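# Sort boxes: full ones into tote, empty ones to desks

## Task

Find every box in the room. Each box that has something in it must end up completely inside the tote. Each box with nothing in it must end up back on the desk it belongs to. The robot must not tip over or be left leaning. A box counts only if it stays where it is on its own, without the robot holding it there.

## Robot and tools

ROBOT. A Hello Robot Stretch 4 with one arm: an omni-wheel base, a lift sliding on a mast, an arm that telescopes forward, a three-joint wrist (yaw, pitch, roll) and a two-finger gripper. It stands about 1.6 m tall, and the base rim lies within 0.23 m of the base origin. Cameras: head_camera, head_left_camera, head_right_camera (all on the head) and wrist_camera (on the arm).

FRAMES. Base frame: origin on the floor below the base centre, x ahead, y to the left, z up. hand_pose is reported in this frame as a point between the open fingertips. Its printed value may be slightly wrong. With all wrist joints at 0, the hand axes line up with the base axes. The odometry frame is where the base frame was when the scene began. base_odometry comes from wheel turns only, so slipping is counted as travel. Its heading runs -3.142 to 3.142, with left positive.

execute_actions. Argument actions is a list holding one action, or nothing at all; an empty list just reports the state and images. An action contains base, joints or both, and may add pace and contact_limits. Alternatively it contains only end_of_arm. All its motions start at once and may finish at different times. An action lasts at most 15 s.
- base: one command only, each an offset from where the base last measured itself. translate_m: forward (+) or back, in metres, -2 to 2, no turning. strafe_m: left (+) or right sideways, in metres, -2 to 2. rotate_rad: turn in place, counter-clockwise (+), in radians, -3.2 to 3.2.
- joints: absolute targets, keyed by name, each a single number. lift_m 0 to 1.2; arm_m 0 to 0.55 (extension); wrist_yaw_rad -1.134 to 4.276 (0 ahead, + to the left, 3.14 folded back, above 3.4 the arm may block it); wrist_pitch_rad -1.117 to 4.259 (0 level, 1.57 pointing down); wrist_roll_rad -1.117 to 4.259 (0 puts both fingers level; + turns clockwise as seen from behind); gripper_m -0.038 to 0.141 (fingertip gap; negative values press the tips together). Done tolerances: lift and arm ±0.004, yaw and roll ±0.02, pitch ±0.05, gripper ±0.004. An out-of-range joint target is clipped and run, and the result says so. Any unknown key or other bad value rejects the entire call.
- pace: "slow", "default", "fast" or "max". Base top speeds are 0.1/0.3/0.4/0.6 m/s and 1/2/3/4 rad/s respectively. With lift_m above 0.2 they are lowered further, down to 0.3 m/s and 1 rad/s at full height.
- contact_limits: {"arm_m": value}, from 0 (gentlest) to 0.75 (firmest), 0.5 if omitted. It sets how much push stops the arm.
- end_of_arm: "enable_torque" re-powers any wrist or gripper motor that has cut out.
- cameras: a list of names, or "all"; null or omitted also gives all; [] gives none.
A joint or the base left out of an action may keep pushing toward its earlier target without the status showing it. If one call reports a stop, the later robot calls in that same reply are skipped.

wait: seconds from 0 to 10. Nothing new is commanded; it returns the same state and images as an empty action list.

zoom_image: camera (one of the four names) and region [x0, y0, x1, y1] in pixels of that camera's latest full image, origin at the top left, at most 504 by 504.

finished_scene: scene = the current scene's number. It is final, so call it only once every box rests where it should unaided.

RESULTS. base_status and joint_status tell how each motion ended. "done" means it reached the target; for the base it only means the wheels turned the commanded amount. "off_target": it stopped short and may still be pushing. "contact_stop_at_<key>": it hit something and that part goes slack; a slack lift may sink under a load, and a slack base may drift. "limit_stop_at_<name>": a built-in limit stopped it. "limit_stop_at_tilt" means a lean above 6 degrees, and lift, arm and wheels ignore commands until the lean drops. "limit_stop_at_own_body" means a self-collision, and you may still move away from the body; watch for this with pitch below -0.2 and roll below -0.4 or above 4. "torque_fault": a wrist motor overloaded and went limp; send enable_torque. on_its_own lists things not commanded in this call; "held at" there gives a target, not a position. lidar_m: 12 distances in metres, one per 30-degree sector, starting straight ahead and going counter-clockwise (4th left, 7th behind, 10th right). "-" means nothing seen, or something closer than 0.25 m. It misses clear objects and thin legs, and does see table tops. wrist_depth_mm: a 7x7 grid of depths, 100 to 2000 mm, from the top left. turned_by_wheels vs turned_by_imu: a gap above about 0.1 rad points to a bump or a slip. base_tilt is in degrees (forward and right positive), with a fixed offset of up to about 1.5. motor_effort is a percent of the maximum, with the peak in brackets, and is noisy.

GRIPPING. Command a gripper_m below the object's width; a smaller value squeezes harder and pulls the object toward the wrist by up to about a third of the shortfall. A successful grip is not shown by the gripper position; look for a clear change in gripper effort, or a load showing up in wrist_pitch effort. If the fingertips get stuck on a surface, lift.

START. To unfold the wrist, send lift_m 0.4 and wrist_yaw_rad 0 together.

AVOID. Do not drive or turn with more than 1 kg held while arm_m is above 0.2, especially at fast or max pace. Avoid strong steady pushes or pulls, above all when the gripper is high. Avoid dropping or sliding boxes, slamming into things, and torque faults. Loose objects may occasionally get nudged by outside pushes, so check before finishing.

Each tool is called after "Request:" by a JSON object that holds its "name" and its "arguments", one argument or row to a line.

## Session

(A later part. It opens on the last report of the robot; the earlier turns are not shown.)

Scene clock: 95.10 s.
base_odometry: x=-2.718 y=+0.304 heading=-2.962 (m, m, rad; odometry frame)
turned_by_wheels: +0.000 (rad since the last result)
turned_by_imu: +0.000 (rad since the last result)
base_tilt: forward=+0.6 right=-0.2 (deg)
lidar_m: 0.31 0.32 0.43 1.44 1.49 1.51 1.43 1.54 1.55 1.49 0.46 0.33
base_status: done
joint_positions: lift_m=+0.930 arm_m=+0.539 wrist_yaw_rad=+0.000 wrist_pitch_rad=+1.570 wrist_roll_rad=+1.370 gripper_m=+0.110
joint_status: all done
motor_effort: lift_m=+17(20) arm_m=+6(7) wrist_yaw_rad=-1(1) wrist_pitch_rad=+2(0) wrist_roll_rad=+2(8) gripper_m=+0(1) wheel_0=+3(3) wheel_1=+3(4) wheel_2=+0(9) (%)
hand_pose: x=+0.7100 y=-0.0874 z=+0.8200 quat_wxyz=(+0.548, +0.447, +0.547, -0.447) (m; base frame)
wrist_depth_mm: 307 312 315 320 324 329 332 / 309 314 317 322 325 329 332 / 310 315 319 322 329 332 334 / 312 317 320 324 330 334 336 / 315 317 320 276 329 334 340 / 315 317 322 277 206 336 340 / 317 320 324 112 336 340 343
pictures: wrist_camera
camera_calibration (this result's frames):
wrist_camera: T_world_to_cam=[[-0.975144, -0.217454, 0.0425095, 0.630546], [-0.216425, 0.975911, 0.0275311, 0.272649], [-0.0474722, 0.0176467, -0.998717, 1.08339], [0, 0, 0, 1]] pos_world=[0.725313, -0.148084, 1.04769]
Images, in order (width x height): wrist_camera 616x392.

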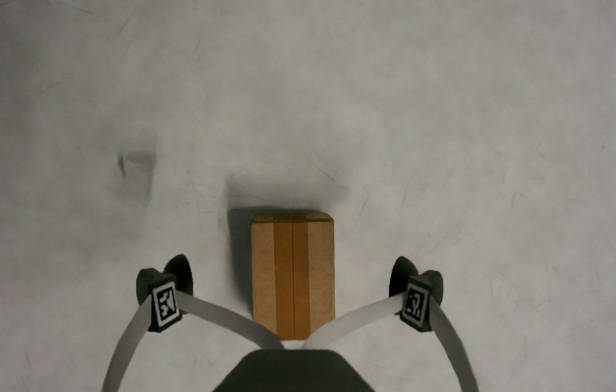

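Request:
{"name": "execute_actions", "arguments": {
  "actions": [
    {"joints":{"lift_m":0.86}}
  ],
  "cameras": []
}}

Request:
{"name": "execute_actions", "arguments": {
  "actions": [
    {"joints":{"gripper_m":0.01}}
  ],
  "cameras": []
}}

Request:
{"name": "execute_actions", "arguments": {
  "actions": [
    {"joints":{"lift_m":0.91}}
  ],
  "cameras": []
}}

Request:
{"name": "execute_actions", "arguments": {
  "actions": [
    {"base":{"translate_m":-0.05},"joints":{"wrist_pitch_rad":0,"wrist_roll_rad":0,"arm_m":0.43}}
  ],
  "cameras": ["wrist_camera"]
}}

Scene clock: 99.40 s.
base_odometry: x=-2.718 y=+0.304 heading=-2.962 (m, m, rad; odometry frame)
turned_by_wheels: +0.000 (rad since the last result)
turned_by_imu: -0.001 (rad since the last result)
base_tilt: forward=+0.6 right=-0.2 (deg)
lidar_m: 0.32 0.33 0.44 1.41 1.47 1.50 1.44 1.54 1.55 1.49 0.47 0.33
base_status: not commanded
joint_positions: lift_m=+0.860 arm_m=+0.539 wrist_yaw_rad=+0.000 wrist_pitch_rad=+1.570 wrist_roll_rad=+1.370 gripper_m=+0.110
joint_status: all done
motor_effort: lift_m=+17(18) arm_m=+6(6) wrist_yaw_rad=-2(2) wrist_pitch_rad=+0(1) wrist_roll_rad=+2(1) gripper_m=-3(1) wheel_0=+2(2) wheel_1=+3(3) wheel_2=+0(0) (%)
hand_pose: x=+0.7100 y=-0.0874 z=+0.7500 quat_wxyz=(+0.548, +0.447, +0.547, -0.447) (m; base frame)
wrist_depth_mm: 241 244 248 251 254 257 259 / 242 245 249 251 255 258 262 / 243 248 250 253 255 259 263 / 245 248 251 254 258 262 265 / 245 248 251 205 258 262 266 / 246 249 204 206 206 264 267 / 248 252 254 112 262 265 268
pictures: none
No camera images: the call's "cameras" was empty. Leave "cameras" out to get every camera's image.

Scene clock: 101.23 s.
base_odometry: x=-2.718 y=+0.304 heading=-2.962 (m, m, rad; odometry frame)
turned_by_wheels: +0.000 (rad since the last result)
turned_by_imu: +0.000 (rad since the last result)
base_tilt: forward=+0.6 right=-0.4 (deg)
lidar_m: 0.31 0.34 0.42 1.43 1.51 1.52 1.43 1.52 1.56 1.49 0.47 0.34
base_status: not commanded
joint_positions: lift_m=+0.860 arm_m=+0.539 wrist_yaw_rad=+0.000 wrist_pitch_rad=+1.570 wrist_roll_rad=+1.370 gripper_m=+0.010
joint_status: all done
motor_effort: lift_m=+17(17) arm_m=+6(6) wrist_yaw_rad=-2(1) wrist_pitch_rad=+1(1) wrist_roll_rad=+4(2) gripper_m=-25(27) wheel_0=+3(3) wheel_1=+3(4) wheel_2=+0(0) (%)
hand_pose: x=+0.7100 y=-0.0874 z=+0.7500 quat_wxyz=(+0.548, +0.447, +0.547, -0.447) (m; base frame)
wrist_depth_mm: 241 243 247 250 253 257 260 / 242 245 248 252 256 258 262 / 243 247 250 253 256 260 262 / 245 248 251 254 257 262 264 / 245 249 250 190 258 262 266 / 246 248 189 190 189 263 267 / 248 251 254 112 260 265 268
pictures: none
No camera images: the call's "cameras" was empty. Leave "cameras" out to get every camera's image.

Scene clock: 102.33 s.
base_odometry: x=-2.718 y=+0.304 heading=-2.962 (m, m, rad; odometry frame)
turned_by_wheels: +0.000 (rad since the last result)
turned_by_imu: +0.000 (rad since the last result)
base_tilt: forward=+0.6 right=-0.1 (deg)
lidar_m: 0.29 0.32 0.45 1.43 1.49 1.48 1.43 1.52 1.54 1.50 0.46 0.35
base_status: not commanded
joint_positions: lift_m=+0.910 arm_m=+0.539 wrist_yaw_rad=+0.000 wrist_pitch_rad=+1.570 wrist_roll_rad=+1.370 gripper_m=+0.010
joint_status: all done
motor_effort: lift_m=+23(26) arm_m=+6(6) wrist_yaw_rad=-1(1) wrist_pitch_rad=+1(1) wrist_roll_rad=+3(2) gripper_m=-21(21) wheel_0=+3(3) wheel_1=+3(3) wheel_2=+0(0) (%)
hand_pose: x=+0.7100 y=-0.0874 z=+0.7995 quat_wxyz=(+0.548, +0.447, +0.547, -0.447) (m; base frame)
wrist_depth_mm: 287 293 294 300 303 307 310 / 290 294 297 300 306 309 314 / 291 296 298 303 307 310 314 / 293 297 300 303 307 312 317 / 294 298 298 190 309 314 317 / 294 297 189 190 190 315 319 / 297 300 303 112 312 317 320
pictures: none
No camera images: the call's "cameras" was empty. Leave "cameras" out to get every camera's image.

Scene clock: 103.83 s.
base_odometry: x=-2.669 y=+0.313 heading=-2.962 (m, m, rad; odometry frame)
turned_by_wheels: +0.000 (rad since the last result)
turned_by_imu: +0.000 (rad since the last result)
base_tilt: forward=+0.8 right=-0.2 (deg)
lidar_m: 0.35 0.37 0.52 1.43 1.50 1.44 1.38 1.48 1.56 1.50 0.54 0.39
base_status: done
joint_positions: lift_m=+0.910 arm_m=+0.431 wrist_yaw_rad=+0.000 wrist_pitch_rad=+0.003 wrist_roll_rad=+0.000 gripper_m=+0.010
joint_status: all done
motor_effort: lift_m=+23(23) arm_m=-7(8) wrist_yaw_rad=-1(2) wrist_pitch_rad=-7(13) wrist_roll_rad=+0(5) gripper_m=-25(20) wheel_0=-1(6) wheel_1=-3(4) wheel_2=+1(10) (%)
hand_pose: x=+0.8906 y=-0.0874 z=+1.0872 quat_wxyz=(+1.000, +0.000, +0.001, +0.000) (m; base frame)
wrist_depth_mm: 492 492 496 496 496 500 500 / 496 496 496 496 504 504 504 / 496 504 500 504 504 504 504 / 500 500 508 508 508 512 508 / 504 504 504 190 512 512 512 / 508 508 189 190 190 517 517 / 508 512 517 112 521 517 521
pictures: wrist_camera
camera_calibration (this result's frames):
wrist_camera: T_world_to_cam=[[-0.0433178, -0.998901, 0.017912, -0.0761779], [-0.0305242, -0.0165972, -0.999396, 1.16848], [0.998595, -0.0438384, -0.0297717, -0.631539], [0, 0, 0, 1]] pos_world=[0.663018, -0.0843863, 1.15034]
Images, in order (width x height): wrist_camera 616x392.

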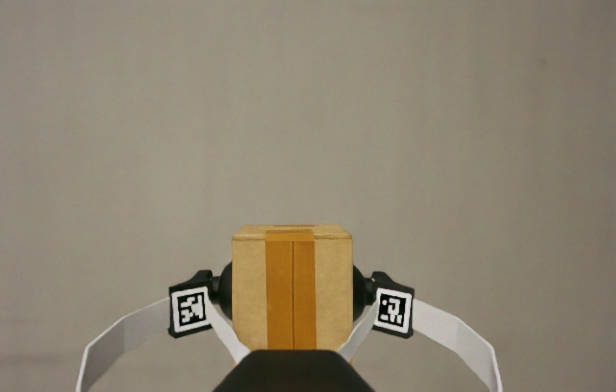

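Empty. Put back.

Request:
{"name": "execute_actions", "arguments": {
  "actions": [
    {"joints":{"wrist_pitch_rad":1.57}}
  ],
  "cameras": []
}}

Request:
{"name": "execute_actions", "arguments": {
  "actions": [
    {"joints":{"lift_m":0.86}}
  ],
  "cameras": []
}}

Request:
{"name": "execute_actions", "arguments": {
  "actions": [
    {"joints":{"gripper_m":0.09}}
  ],
  "cameras": []
}}

Request:
{"name": "execute_actions", "arguments": {
  "actions": [
    {"joints":{"lift_m":0.95,"gripper_m":0.11}}
  ],
  "cameras": []
}}

Request:
{"name": "execute_actions", "arguments": {
  "actions": [
    {"base":{"strafe_m":0.42},"joints":{"arm_m":0.33,"lift_m":1.0}}
  ],
  "cameras": ["wrist_camera","head_camera"]
}}

Scene clock: 109.17 s.
base_odometry: x=-2.669 y=+0.313 heading=-2.962 (m, m, rad; odometry frame)
turned_by_wheels: +0.000 (rad since the last result)
turned_by_imu: -0.001 (rad since the last result)
base_tilt: forward=+0.7 right=-0.2 (deg)
lidar_m: 0.36 0.39 0.50 1.43 1.51 1.46 1.37 1.49 1.54 1.48 0.53 0.39
base_status: not commanded
joint_positions: lift_m=+0.910 arm_m=+0.431 wrist_yaw_rad=+0.000 wrist_pitch_rad=+1.570 wrist_roll_rad=+0.000 gripper_m=+0.010
joint_status: all done
motor_effort: lift_m=+23(23) arm_m=-7(7) wrist_yaw_rad=-1(1) wrist_pitch_rad=+3(4) wrist_roll_rad=+1(0) gripper_m=-20(23) wheel_0=-1(1) wheel_1=-2(2) wheel_2=+1(1) (%)
hand_pose: x=+0.6023 y=-0.0874 z=+0.7995 quat_wxyz=(+0.708, +0.000, +0.707, +0.000) (m; base frame)
wrist_depth_mm: 290 291 294 297 300 304 306 / 291 296 297 300 303 306 309 / 293 297 298 303 303 307 310 / 296 298 300 303 306 307 312 / 297 298 301 190 309 310 314 / 300 301 189 191 189 314 315 / 301 304 306 112 312 315 319
pictures: none
No camera images: the call's "cameras" was empty. Leave "cameras" out to get every camera's image.

Scene clock: 110.27 s.
base_odometry: x=-2.669 y=+0.313 heading=-2.962 (m, m, rad; odometry frame)
turned_by_wheels: +0.000 (rad since the last result)
turned_by_imu: +0.000 (rad since the last result)
base_tilt: forward=+0.7 right=-0.2 (deg)
lidar_m: 0.36 0.37 0.50 1.43 1.49 1.44 1.37 1.48 1.55 1.50 0.52 0.38
base_status: not commanded
joint_positions: lift_m=+0.860 arm_m=+0.431 wrist_yaw_rad=+0.000 wrist_pitch_rad=+1.570 wrist_roll_rad=+0.000 gripper_m=+0.010
joint_status: all done
motor_effort: lift_m=+17(26) arm_m=-7(7) wrist_yaw_rad=-1(0) wrist_pitch_rad=+1(3) wrist_roll_rad=+0(1) gripper_m=-23(21) wheel_0=-1(1) wheel_1=-3(3) wheel_2=+1(1) (%)
hand_pose: x=+0.6023 y=-0.0874 z=+0.7500 quat_wxyz=(+0.707, +0.000, +0.707, +0.000) (m; base frame)
wrist_depth_mm: 242 244 247 250 251 253 255 / 243 246 248 251 253 255 257 / 246 247 250 253 254 257 259 / 247 249 252 253 256 258 260 / 248 251 251 190 258 260 263 / 249 252 189 191 189 262 264 / 252 254 256 112 262 264 266
pictures: none
No camera images: the call's "cameras" was empty. Leave "cameras" out to get every camera's image.

Scene clock: 111.87 s.
base_odometry: x=-2.669 y=+0.313 heading=-2.962 (m, m, rad; odometry frame)
turned_by_wheels: +0.000 (rad since the last result)
turned_by_imu: +0.000 (rad since the last result)
base_tilt: forward=+0.7 right=+0.0 (deg)
lidar_m: 0.35 0.35 0.51 1.43 1.52 1.46 1.38 1.45 1.57 1.49 0.53 0.39
base_status: not commanded
joint_positions: lift_m=+0.860 arm_m=+0.431 wrist_yaw_rad=+0.000 wrist_pitch_rad=+1.570 wrist_roll_rad=+0.000 gripper_m=+0.090
joint_status: all done
motor_effort: lift_m=+17(17) arm_m=-7(7) wrist_yaw_rad=+0(0) wrist_pitch_rad=+2(2) wrist_roll_rad=+0(2) gripper_m=-3(23) wheel_0=-1(1) wheel_1=-3(3) wheel_2=+1(1) (%)
hand_pose: x=+0.6023 y=-0.0874 z=+0.7500 quat_wxyz=(+0.707, +0.000, +0.707, +0.000) (m; base frame)
wrist_depth_mm: 242 244 246 249 251 254 256 / 244 246 249 251 253 254 257 / 245 247 251 252 255 257 259 / 247 249 252 253 256 259 262 / 249 250 251 206 258 260 262 / 250 251 204 206 200 262 265 / 252 254 255 112 262 264 266
pictures: none
No camera images: the call's "cameras" was empty. Leave "cameras" out to get every camera's image.

Scene clock: 113.23 s.
base_odometry: x=-2.669 y=+0.313 heading=-2.962 (m, m, rad; odometry frame)
turned_by_wheels: +0.000 (rad since the last result)
turned_by_imu: +0.000 (rad since the last result)
base_tilt: forward=+0.6 right=-0.3 (deg)
lidar_m: 0.35 0.37 0.53 1.43 1.49 1.45 1.39 1.46 1.56 1.50 0.55 0.38
base_status: not commanded
joint_positions: lift_m=+0.950 arm_m=+0.431 wrist_yaw_rad=+0.000 wrist_pitch_rad=+1.570 wrist_roll_rad=+0.000 gripper_m=+0.110
joint_status: all done
motor_effort: lift_m=+23(27) arm_m=-7(7) wrist_yaw_rad=+0(1) wrist_pitch_rad=+2(1) wrist_roll_rad=+1(0) gripper_m=-2(4) wheel_0=-1(1) wheel_1=-3(2) wheel_2=+1(1) (%)
hand_pose: x=+0.6023 y=-0.0874 z=+0.8395 quat_wxyz=(+0.707, +0.000, +0.707, +0.000) (m; base frame)
wrist_depth_mm: 327 330 334 338 340 345 345 / 330 332 336 340 343 345 349 / 332 336 340 342 343 349 351 / 334 340 342 343 347 349 351 / 336 340 342 296 349 351 357 / 338 342 343 297 206 355 357 / 342 343 345 112 353 355 359
pictures: none
No camera images: the call's "cameras" was empty. Leave "cameras" out to get every camera's image.

Scene clock: 115.97 s.
base_odometry: x=-2.594 y=-0.100 heading=-2.962 (m, m, rad; odometry frame)
turned_by_wheels: +0.000 (rad since the last result)
turned_by_imu: -0.002 (rad since the last result)
base_tilt: forward=+0.7 right=-0.3 (deg)
lidar_m: 0.36 0.37 1.10 1.01 1.06 1.41 1.36 1.47 2.01 1.90 0.55 0.38
base_status: done
joint_positions: lift_m=+1.000 arm_m=+0.331 wrist_yaw_rad=+0.000 wrist_pitch_rad=+1.570 wrist_roll_rad=+0.000 gripper_m=+0.110
joint_status: all done
motor_effort: lift_m=+22(28) arm_m=-7(8) wrist_yaw_rad=-1(1) wrist_pitch_rad=+1(1) wrist_roll_rad=+1(0) gripper_m=-1(3) wheel_0=-1(9) wheel_1=+2(9) wheel_2=+1(2) (%)
hand_pose: x=+0.5023 y=-0.0874 z=+0.8896 quat_wxyz=(+0.707, +0.000, +0.707, +0.000) (m; base frame)
wrist_depth_mm: 375 379 384 387 392 394 397 / 379 382 384 392 394 397 399 / 382 384 389 392 397 399 404 / 384 387 392 394 399 404 404 / 387 389 392 345 399 404 407 / 387 389 394 399 206 407 413 / 1118 397 399 112 1138 413 1182
pictures: head_camera, wrist_camera
camera_calibration (this result's frames):
wrist_camera: T_world_to_cam=[[0.0177136, -0.998904, 0.0433261, -0.142706], [-0.999499, -0.0165549, 0.0269585, 0.532845], [-0.0262117, -0.043782, -0.998697, 1.127], [0, 0, 0, 1]] pos_world=[0.564647, -0.0843857, 1.11735]
Images, in order (width x height): head_camera 420x560, wrist_camera 616x392.

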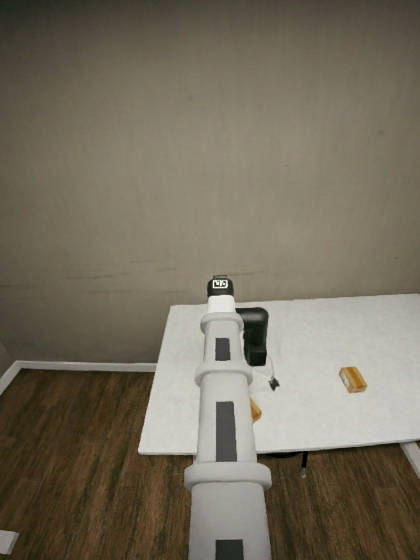

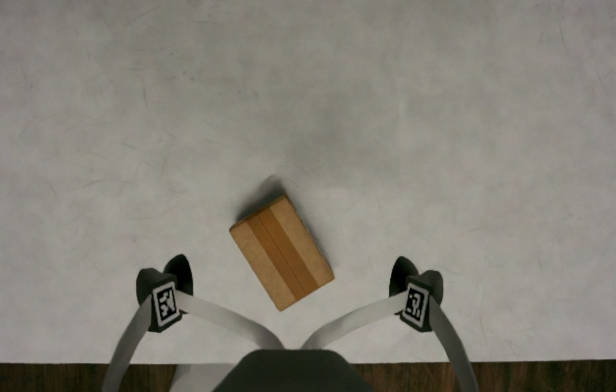

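Request:
{"name": "execute_actions", "arguments": {
  "actions": [
    {"base":{"strafe_m":0.008},"joints":{"lift_m":0.92,"wrist_roll_rad":-0.56}}
  ],
  "cameras": ["wrist_camera"]
}}

Request:
{"name": "execute_actions", "arguments": {
  "actions": [
    {"joints":{"lift_m":0.86}}
  ],
  "cameras": []
}}

Request:
{"name": "execute_actions", "arguments": {
  "actions": [
    {"joints":{"gripper_m":0.01}}
  ],
  "cameras": []
}}

Request:
{"name": "execute_actions", "arguments": {
  "actions": [
    {"joints":{"lift_m":0.91}}
  ],
  "cameras": []
}}

Request:
{"name": "execute_actions", "arguments": {
  "actions": [
    {"joints":{"wrist_pitch_rad":0,"wrist_roll_rad":0}}
  ],
  "cameras": ["wrist_camera"]
}}

Scene clock: 121.00 s.
base_odometry: x=-2.592 y=-0.108 heading=-2.961 (m, m, rad; odometry frame)
turned_by_wheels: +0.000 (rad since the last result)
turned_by_imu: -0.001 (rad since the last result)
base_tilt: forward=+0.8 right=-0.1 (deg)
lidar_m: 0.34 0.37 1.07 1.01 1.06 1.42 1.38 1.47 1.99 1.93 0.53 0.38
base_status: done
joint_positions: lift_m=+0.920 arm_m=+0.331 wrist_yaw_rad=+0.000 wrist_pitch_rad=+1.570 wrist_roll_rad=-0.560 gripper_m=+0.110
joint_status: all done
motor_effort: lift_m=+17(24) arm_m=-7(7) wrist_yaw_rad=-2(0) wrist_pitch_rad=+1(1) wrist_roll_rad=+0(3) gripper_m=-2(1) wheel_0=+1(9) wheel_1=+2(11) wheel_2=+0(1) (%)
hand_pose: x=+0.5023 y=-0.0874 z=+0.8100 quat_wxyz=(+0.680, -0.195, +0.679, +0.195) (m; base frame)
wrist_depth_mm: 303 304 307 309 310 314 315 / 303 307 309 310 314 317 317 / 307 307 309 314 314 319 319 / 306 310 312 314 317 319 322 / 309 312 312 265 319 322 324 / 1025 310 266 267 206 322 325 / 1042 831 317 112 324 325 327
pictures: wrist_camera
camera_calibration (this result's frames):
wrist_camera: T_world_to_cam=[[0.545566, -0.836927, 0.0437225, -0.390544], [-0.838067, -0.544895, 0.0270799, 0.407619], [0.0011603, -0.0514163, -0.998677, 1.03305], [0, 0, 0, 1]] pos_world=[0.553481, -0.0516316, 1.03772]
Images, in order (width x height): wrist_camera 616x392.

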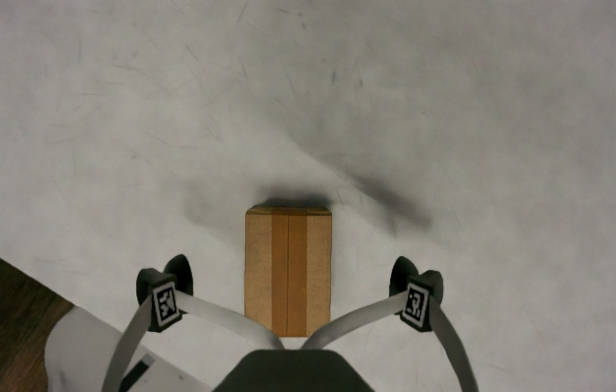

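Scene clock: 122.17 s.
base_odometry: x=-2.592 y=-0.108 heading=-2.961 (m, m, rad; odometry frame)
turned_by_wheels: +0.000 (rad since the last result)
turned_by_imu: +0.000 (rad since the last result)
base_tilt: forward=+0.7 right=-0.2 (deg)
lidar_m: 0.34 0.39 1.06 1.00 1.04 1.43 1.37 1.47 1.97 1.93 0.54 0.37
base_status: not commanded
joint_positions: lift_m=+0.860 arm_m=+0.331 wrist_yaw_rad=+0.000 wrist_pitch_rad=+1.570 wrist_roll_rad=-0.560 gripper_m=+0.110
joint_status: all done
motor_effort: lift_m=+17(19) arm_m=-7(7) wrist_yaw_rad=-1(1) wrist_pitch_rad=+1(1) wrist_roll_rad=+0(0) gripper_m=-1(3) wheel_0=+1(1) wheel_1=+1(2) wheel_2=+0(0) (%)
hand_pose: x=+0.5023 y=-0.0874 z=+0.7500 quat_wxyz=(+0.680, -0.195, +0.679, +0.195) (m; base frame)
wrist_depth_mm: 245 246 248 249 252 253 255 / 245 248 249 251 254 255 256 / 247 250 251 253 254 256 258 / 249 249 252 254 256 258 259 / 250 252 253 206 257 259 262 / 252 253 206 207 206 262 263 / 759 255 257 112 263 263 264
pictures: none
No camera images: the call's "cameras" was empty. Leave "cameras" out to get every camera's image.

Scene clock: 124.00 s.
base_odometry: x=-2.592 y=-0.108 heading=-2.961 (m, m, rad; odometry frame)
turned_by_wheels: +0.000 (rad since the last result)
turned_by_imu: +0.000 (rad since the last result)
base_tilt: forward=+0.8 right=-0.2 (deg)
lidar_m: 0.36 0.37 1.05 1.00 1.06 1.41 1.39 1.46 2.00 1.94 0.53 0.37
base_status: not commanded
joint_positions: lift_m=+0.860 arm_m=+0.331 wrist_yaw_rad=+0.000 wrist_pitch_rad=+1.570 wrist_roll_rad=-0.560 gripper_m=+0.010
joint_status: all done
motor_effort: lift_m=+17(17) arm_m=-7(7) wrist_yaw_rad=-1(1) wrist_pitch_rad=+1(1) wrist_roll_rad=+0(0) gripper_m=-24(21) wheel_0=+1(1) wheel_1=+2(2) wheel_2=+0(0) (%)
hand_pose: x=+0.5023 y=-0.0874 z=+0.7500 quat_wxyz=(+0.680, -0.195, +0.679, +0.195) (m; base frame)
wrist_depth_mm: 244 246 247 249 252 254 255 / 245 247 249 251 253 254 256 / 248 249 250 252 255 257 258 / 249 251 253 254 255 258 259 / 250 252 253 190 258 260 262 / 251 253 190 191 189 262 263 / 768 256 256 112 260 263 265
pictures: none
No camera images: the call's "cameras" was empty. Leave "cameras" out to get every camera's image.

Scene clock: 125.10 s.
base_odometry: x=-2.592 y=-0.108 heading=-2.961 (m, m, rad; odometry frame)
turned_by_wheels: +0.000 (rad since the last result)
turned_by_imu: +0.000 (rad since the last result)
base_tilt: forward=+0.9 right=-0.2 (deg)
lidar_m: 0.34 0.38 1.07 1.00 1.03 1.45 1.38 1.47 2.00 1.90 0.52 0.35
base_status: not commanded
joint_positions: lift_m=+0.910 arm_m=+0.331 wrist_yaw_rad=+0.000 wrist_pitch_rad=+1.570 wrist_roll_rad=-0.560 gripper_m=+0.010
joint_status: all done
motor_effort: lift_m=+23(25) arm_m=-7(7) wrist_yaw_rad=-1(0) wrist_pitch_rad=+1(2) wrist_roll_rad=+1(1) gripper_m=-24(23) wheel_0=+1(1) wheel_1=+2(2) wheel_2=+0(0) (%)
hand_pose: x=+0.5023 y=-0.0874 z=+0.7995 quat_wxyz=(+0.680, -0.195, +0.679, +0.195) (m; base frame)
wrist_depth_mm: 291 294 296 298 301 301 306 / 294 297 298 300 303 306 307 / 297 297 300 301 303 307 307 / 297 300 300 303 306 307 310 / 300 300 304 190 307 310 314 / 1025 303 190 191 189 312 315 / 809 820 306 112 314 314 317
pictures: none
No camera images: the call's "cameras" was empty. Leave "cameras" out to get every camera's image.

Scene clock: 126.60 s.
base_odometry: x=-2.592 y=-0.108 heading=-2.961 (m, m, rad; odometry frame)
turned_by_wheels: +0.000 (rad since the last result)
turned_by_imu: +0.000 (rad since the last result)
base_tilt: forward=+0.6 right=-0.2 (deg)
lidar_m: 0.35 0.38 1.08 1.00 1.07 1.43 1.37 1.48 1.98 1.92 0.53 0.39
base_status: not commanded
joint_positions: lift_m=+0.910 arm_m=+0.331 wrist_yaw_rad=+0.000 wrist_pitch_rad=+0.003 wrist_roll_rad=+0.000 gripper_m=+0.010
joint_status: all done
motor_effort: lift_m=+23(23) arm_m=-7(7) wrist_yaw_rad=-1(1) wrist_pitch_rad=-7(11) wrist_roll_rad=+3(8) gripper_m=-24(23) wheel_0=+1(1) wheel_1=+2(2) wheel_2=+0(0) (%)
hand_pose: x=+0.7905 y=-0.0874 z=+1.0871 quat_wxyz=(+1.000, +0.000, +0.001, +0.000) (m; base frame)
wrist_depth_mm: 591 591 597 597 603 603 603 / 597 597 603 603 603 609 609 / 603 603 603 609 609 615 615 / 609 609 609 609 621 615 621 / 609 609 615 190 621 627 621 / 615 615 190 191 188 627 634 / 615 621 621 111 627 627 627
pictures: wrist_camera
camera_calibration (this result's frames):
wrist_camera: T_world_to_cam=[[-0.0432361, -0.998892, 0.0185641, -0.0812607], [-0.0306197, -0.0172478, -0.999382, 1.1654], [0.998596, -0.0437778, -0.02984, -0.531568], [0, 0, 0, 1]] pos_world=[0.562993, -0.084341, 1.15033]
Images, in order (width x height): wrist_camera 616x392.

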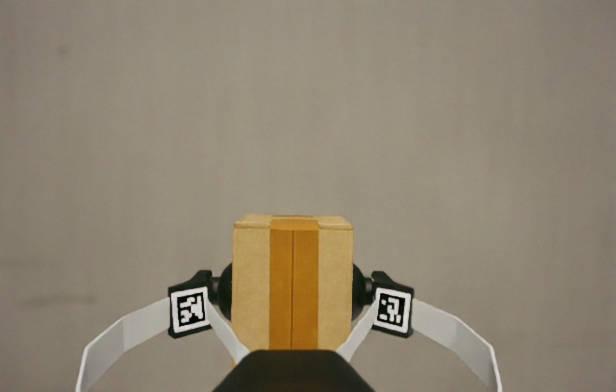

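Request:
{"name": "execute_actions", "arguments": {
  "actions": [
    {"joints":{"wrist_pitch_rad":1.57,"arm_m":0.4}}
  ],
  "cameras": []
}}

Request:
{"name": "execute_actions", "arguments": {
  "actions": [
    {"joints":{"lift_m":0.86}}
  ],
  "cameras": []
}}

Request:
{"name": "execute_actions", "arguments": {
  "actions": [
    {"joints":{"gripper_m":0.09}}
  ],
  "cameras": []
}}

Request:
{"name": "execute_actions", "arguments": {
  "actions": [
    {"joints":{"lift_m":0.95}}
  ],
  "cameras": ["wrist_camera"]
}}

Request:
{"name": "execute_actions", "arguments": {
  "actions": [
    {"base":{"rotate_rad":2.6},"joints":{"arm_m":0,"lift_m":1.0}}
  ],
  "cameras": ["head_left_camera","head_camera"]
}}

Scene clock: 131.53 s.
base_odometry: x=-2.592 y=-0.108 heading=-2.961 (m, m, rad; odometry frame)
turned_by_wheels: +0.000 (rad since the last result)
turned_by_imu: -0.001 (rad since the last result)
base_tilt: forward=+0.7 right=-0.3 (deg)
lidar_m: 0.32 0.38 1.06 1.00 1.05 1.43 1.37 1.49 2.01 1.94 0.55 0.39
base_status: not commanded
joint_positions: lift_m=+0.910 arm_m=+0.399 wrist_yaw_rad=+0.000 wrist_pitch_rad=+1.570 wrist_roll_rad=+0.000 gripper_m=+0.010
joint_status: all done
motor_effort: lift_m=+23(23) arm_m=+7(4) wrist_yaw_rad=-1(1) wrist_pitch_rad=+2(5) wrist_roll_rad=+2(2) gripper_m=-24(23) wheel_0=+1(1) wheel_1=+1(2) wheel_2=+0(0) (%)
hand_pose: x=+0.5700 y=-0.0874 z=+0.7995 quat_wxyz=(+0.708, +0.000, +0.707, +0.000) (m; base frame)
wrist_depth_mm: 289 293 296 298 301 304 306 / 291 296 296 298 301 306 309 / 293 296 300 301 303 307 310 / 294 297 301 304 306 309 312 / 297 300 300 190 310 310 315 / 300 300 190 192 189 314 317 / 301 304 306 112 314 317 319
pictures: none
No camera images: the call's "cameras" was empty. Leave "cameras" out to get every camera's image.

Scene clock: 132.63 s.
base_odometry: x=-2.592 y=-0.108 heading=-2.961 (m, m, rad; odometry frame)
turned_by_wheels: +0.000 (rad since the last result)
turned_by_imu: +0.000 (rad since the last result)
base_tilt: forward=+0.7 right=-0.2 (deg)
lidar_m: 0.35 0.37 1.06 1.00 1.07 1.44 1.38 1.45 2.00 1.93 0.52 0.38
base_status: not commanded
joint_positions: lift_m=+0.860 arm_m=+0.399 wrist_yaw_rad=+0.000 wrist_pitch_rad=+1.570 wrist_roll_rad=+0.000 gripper_m=+0.010
joint_status: all done
motor_effort: lift_m=+17(22) arm_m=+7(6) wrist_yaw_rad=+0(0) wrist_pitch_rad=+2(2) wrist_roll_rad=+3(2) gripper_m=-23(25) wheel_0=+1(1) wheel_1=+2(2) wheel_2=+0(0) (%)
hand_pose: x=+0.5700 y=-0.0874 z=+0.7500 quat_wxyz=(+0.707, +0.000, +0.707, +0.000) (m; base frame)
wrist_depth_mm: 241 245 246 249 251 253 256 / 243 246 249 250 253 255 257 / 245 247 250 252 254 257 259 / 247 249 252 254 256 258 262 / 248 250 251 190 257 260 263 / 250 251 190 191 189 263 264 / 251 254 256 112 262 263 266
pictures: none
No camera images: the call's "cameras" was empty. Leave "cameras" out to get every camera's image.

Scene clock: 134.23 s.
base_odometry: x=-2.592 y=-0.108 heading=-2.961 (m, m, rad; odometry frame)
turned_by_wheels: +0.000 (rad since the last result)
turned_by_imu: +0.000 (rad since the last result)
base_tilt: forward=+0.8 right=-0.2 (deg)
lidar_m: 0.36 0.39 1.05 1.00 1.07 1.43 1.37 1.46 1.99 1.91 0.53 0.38
base_status: not commanded
joint_positions: lift_m=+0.860 arm_m=+0.399 wrist_yaw_rad=+0.000 wrist_pitch_rad=+1.570 wrist_roll_rad=+0.000 gripper_m=+0.090
joint_status: all done
motor_effort: lift_m=+17(17) arm_m=+7(7) wrist_yaw_rad=-1(1) wrist_pitch_rad=+2(1) wrist_roll_rad=+2(3) gripper_m=-1(18) wheel_0=+1(1) wheel_1=+1(2) wheel_2=+0(0) (%)
hand_pose: x=+0.5700 y=-0.0874 z=+0.7500 quat_wxyz=(+0.707, +0.000, +0.707, +0.000) (m; base frame)
wrist_depth_mm: 242 244 247 249 251 254 255 / 243 246 248 251 253 255 258 / 245 248 250 252 254 257 258 / 246 250 252 254 256 259 260 / 248 251 252 205 258 259 263 / 250 252 205 206 200 263 264 / 252 253 256 112 262 263 267
pictures: none
No camera images: the call's "cameras" was empty. Leave "cameras" out to get every camera's image.

Scene clock: 135.60 s.
base_odometry: x=-2.592 y=-0.108 heading=-2.961 (m, m, rad; odometry frame)
turned_by_wheels: +0.000 (rad since the last result)
turned_by_imu: +0.000 (rad since the last result)
base_tilt: forward=+0.6 right=-0.1 (deg)
lidar_m: 0.35 0.37 1.07 0.99 1.06 1.44 1.37 1.48 2.01 1.92 0.53 0.39
base_status: not commanded
joint_positions: lift_m=+0.950 arm_m=+0.399 wrist_yaw_rad=+0.000 wrist_pitch_rad=+1.570 wrist_roll_rad=+0.000 gripper_m=+0.090
joint_status: all done
motor_effort: lift_m=+23(21) arm_m=+6(6) wrist_yaw_rad=-1(1) wrist_pitch_rad=+2(1) wrist_roll_rad=+2(3) gripper_m=-3(4) wheel_0=+1(1) wheel_1=+1(2) wheel_2=+0(0) (%)
hand_pose: x=+0.5700 y=-0.0874 z=+0.8395 quat_wxyz=(+0.707, +0.000, +0.707, +0.000) (m; base frame)
wrist_depth_mm: 327 330 332 336 340 343 347 / 330 332 336 340 342 347 349 / 330 334 338 342 343 347 351 / 334 336 342 343 347 351 353 / 336 340 343 296 349 353 355 / 340 340 216 297 200 353 359 / 342 343 347 112 353 357 362
pictures: wrist_camera
camera_calibration (this result's frames):
wrist_camera: T_world_to_cam=[[0.0181997, -0.998895, 0.0433302, -0.142015], [-0.999497, -0.0170499, 0.0267587, 0.601987], [-0.0259903, -0.0437954, -0.998702, 1.07863], [0, 0, 0, 1]] pos_world=[0.632303, -0.0843547, 1.06728]
Images, in order (width x height): wrist_camera 616x392.

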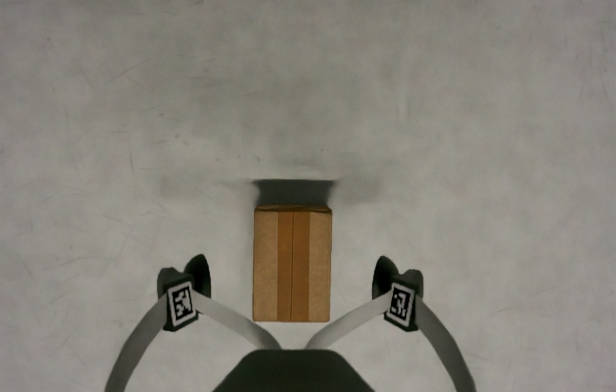

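Scene clock: 138.37 s.
base_odometry: x=-2.592 y=-0.108 heading=-0.362 (m, m, rad; odometry frame)
turned_by_wheels: +2.599 (rad since the last result)
turned_by_imu: +2.580 (rad since the last result)
base_tilt: forward=+0.7 right=-0.1 (deg)
lidar_m: 1.40 1.37 1.45 2.00 1.89 0.55 0.38 0.35 0.38 1.67 1.00 1.04
base_status: done
joint_positions: lift_m=+1.000 arm_m=+0.001 wrist_yaw_rad=+0.000 wrist_pitch_rad=+1.570 wrist_roll_rad=+0.000 gripper_m=+0.090
joint_status: all done
motor_effort: lift_m=+22(21) arm_m=-7(7) wrist_yaw_rad=-1(2) wrist_pitch_rad=+2(1) wrist_roll_rad=+2(3) gripper_m=-2(3) wheel_0=-2(8) wheel_1=-4(7) wheel_2=-2(8) (%)
hand_pose: x=+0.1723 y=-0.0874 z=+0.8896 quat_wxyz=(+0.707, +0.000, +0.707, +0.000) (m; base frame)
wrist_depth_mm: 1078 1078 1098 1118 1118 1118 1138 / 1078 1098 1098 1098 1138 1138 1138 / 1098 1078 1098 1118 1118 1118 1138 / 1118 1098 1118 1118 1138 1138 1160 / 1098 1098 904 904 1138 1160 1182 / 1118 1138 216 931 200 1160 1182 / 1118 1118 1138 112 1160 1182 1205
pictures: head_camera, head_left_camera
Images, in order (width x height): head_camera 420x560, head_left_camera 420x672.

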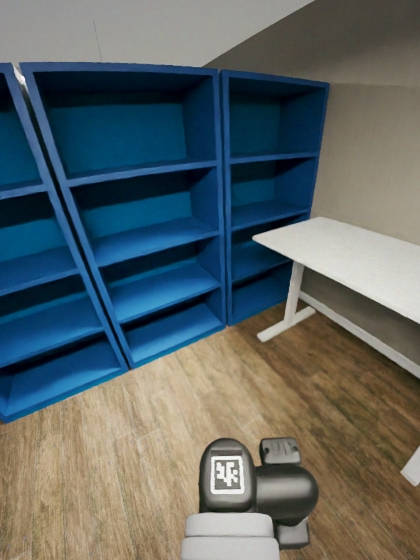

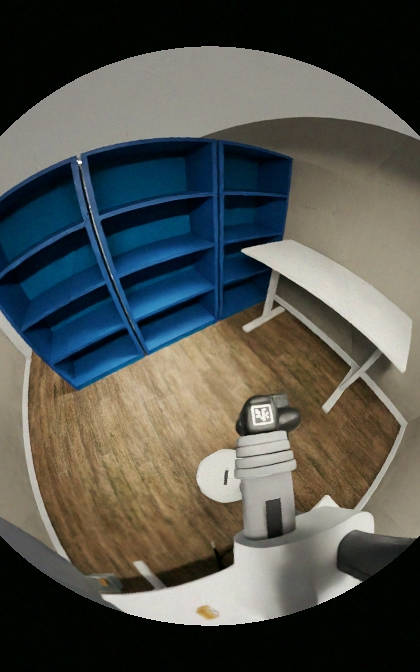

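Request:
{"name": "finished_scene", "arguments": {
  "scene": 1
}}

The scene is finished: the task was done.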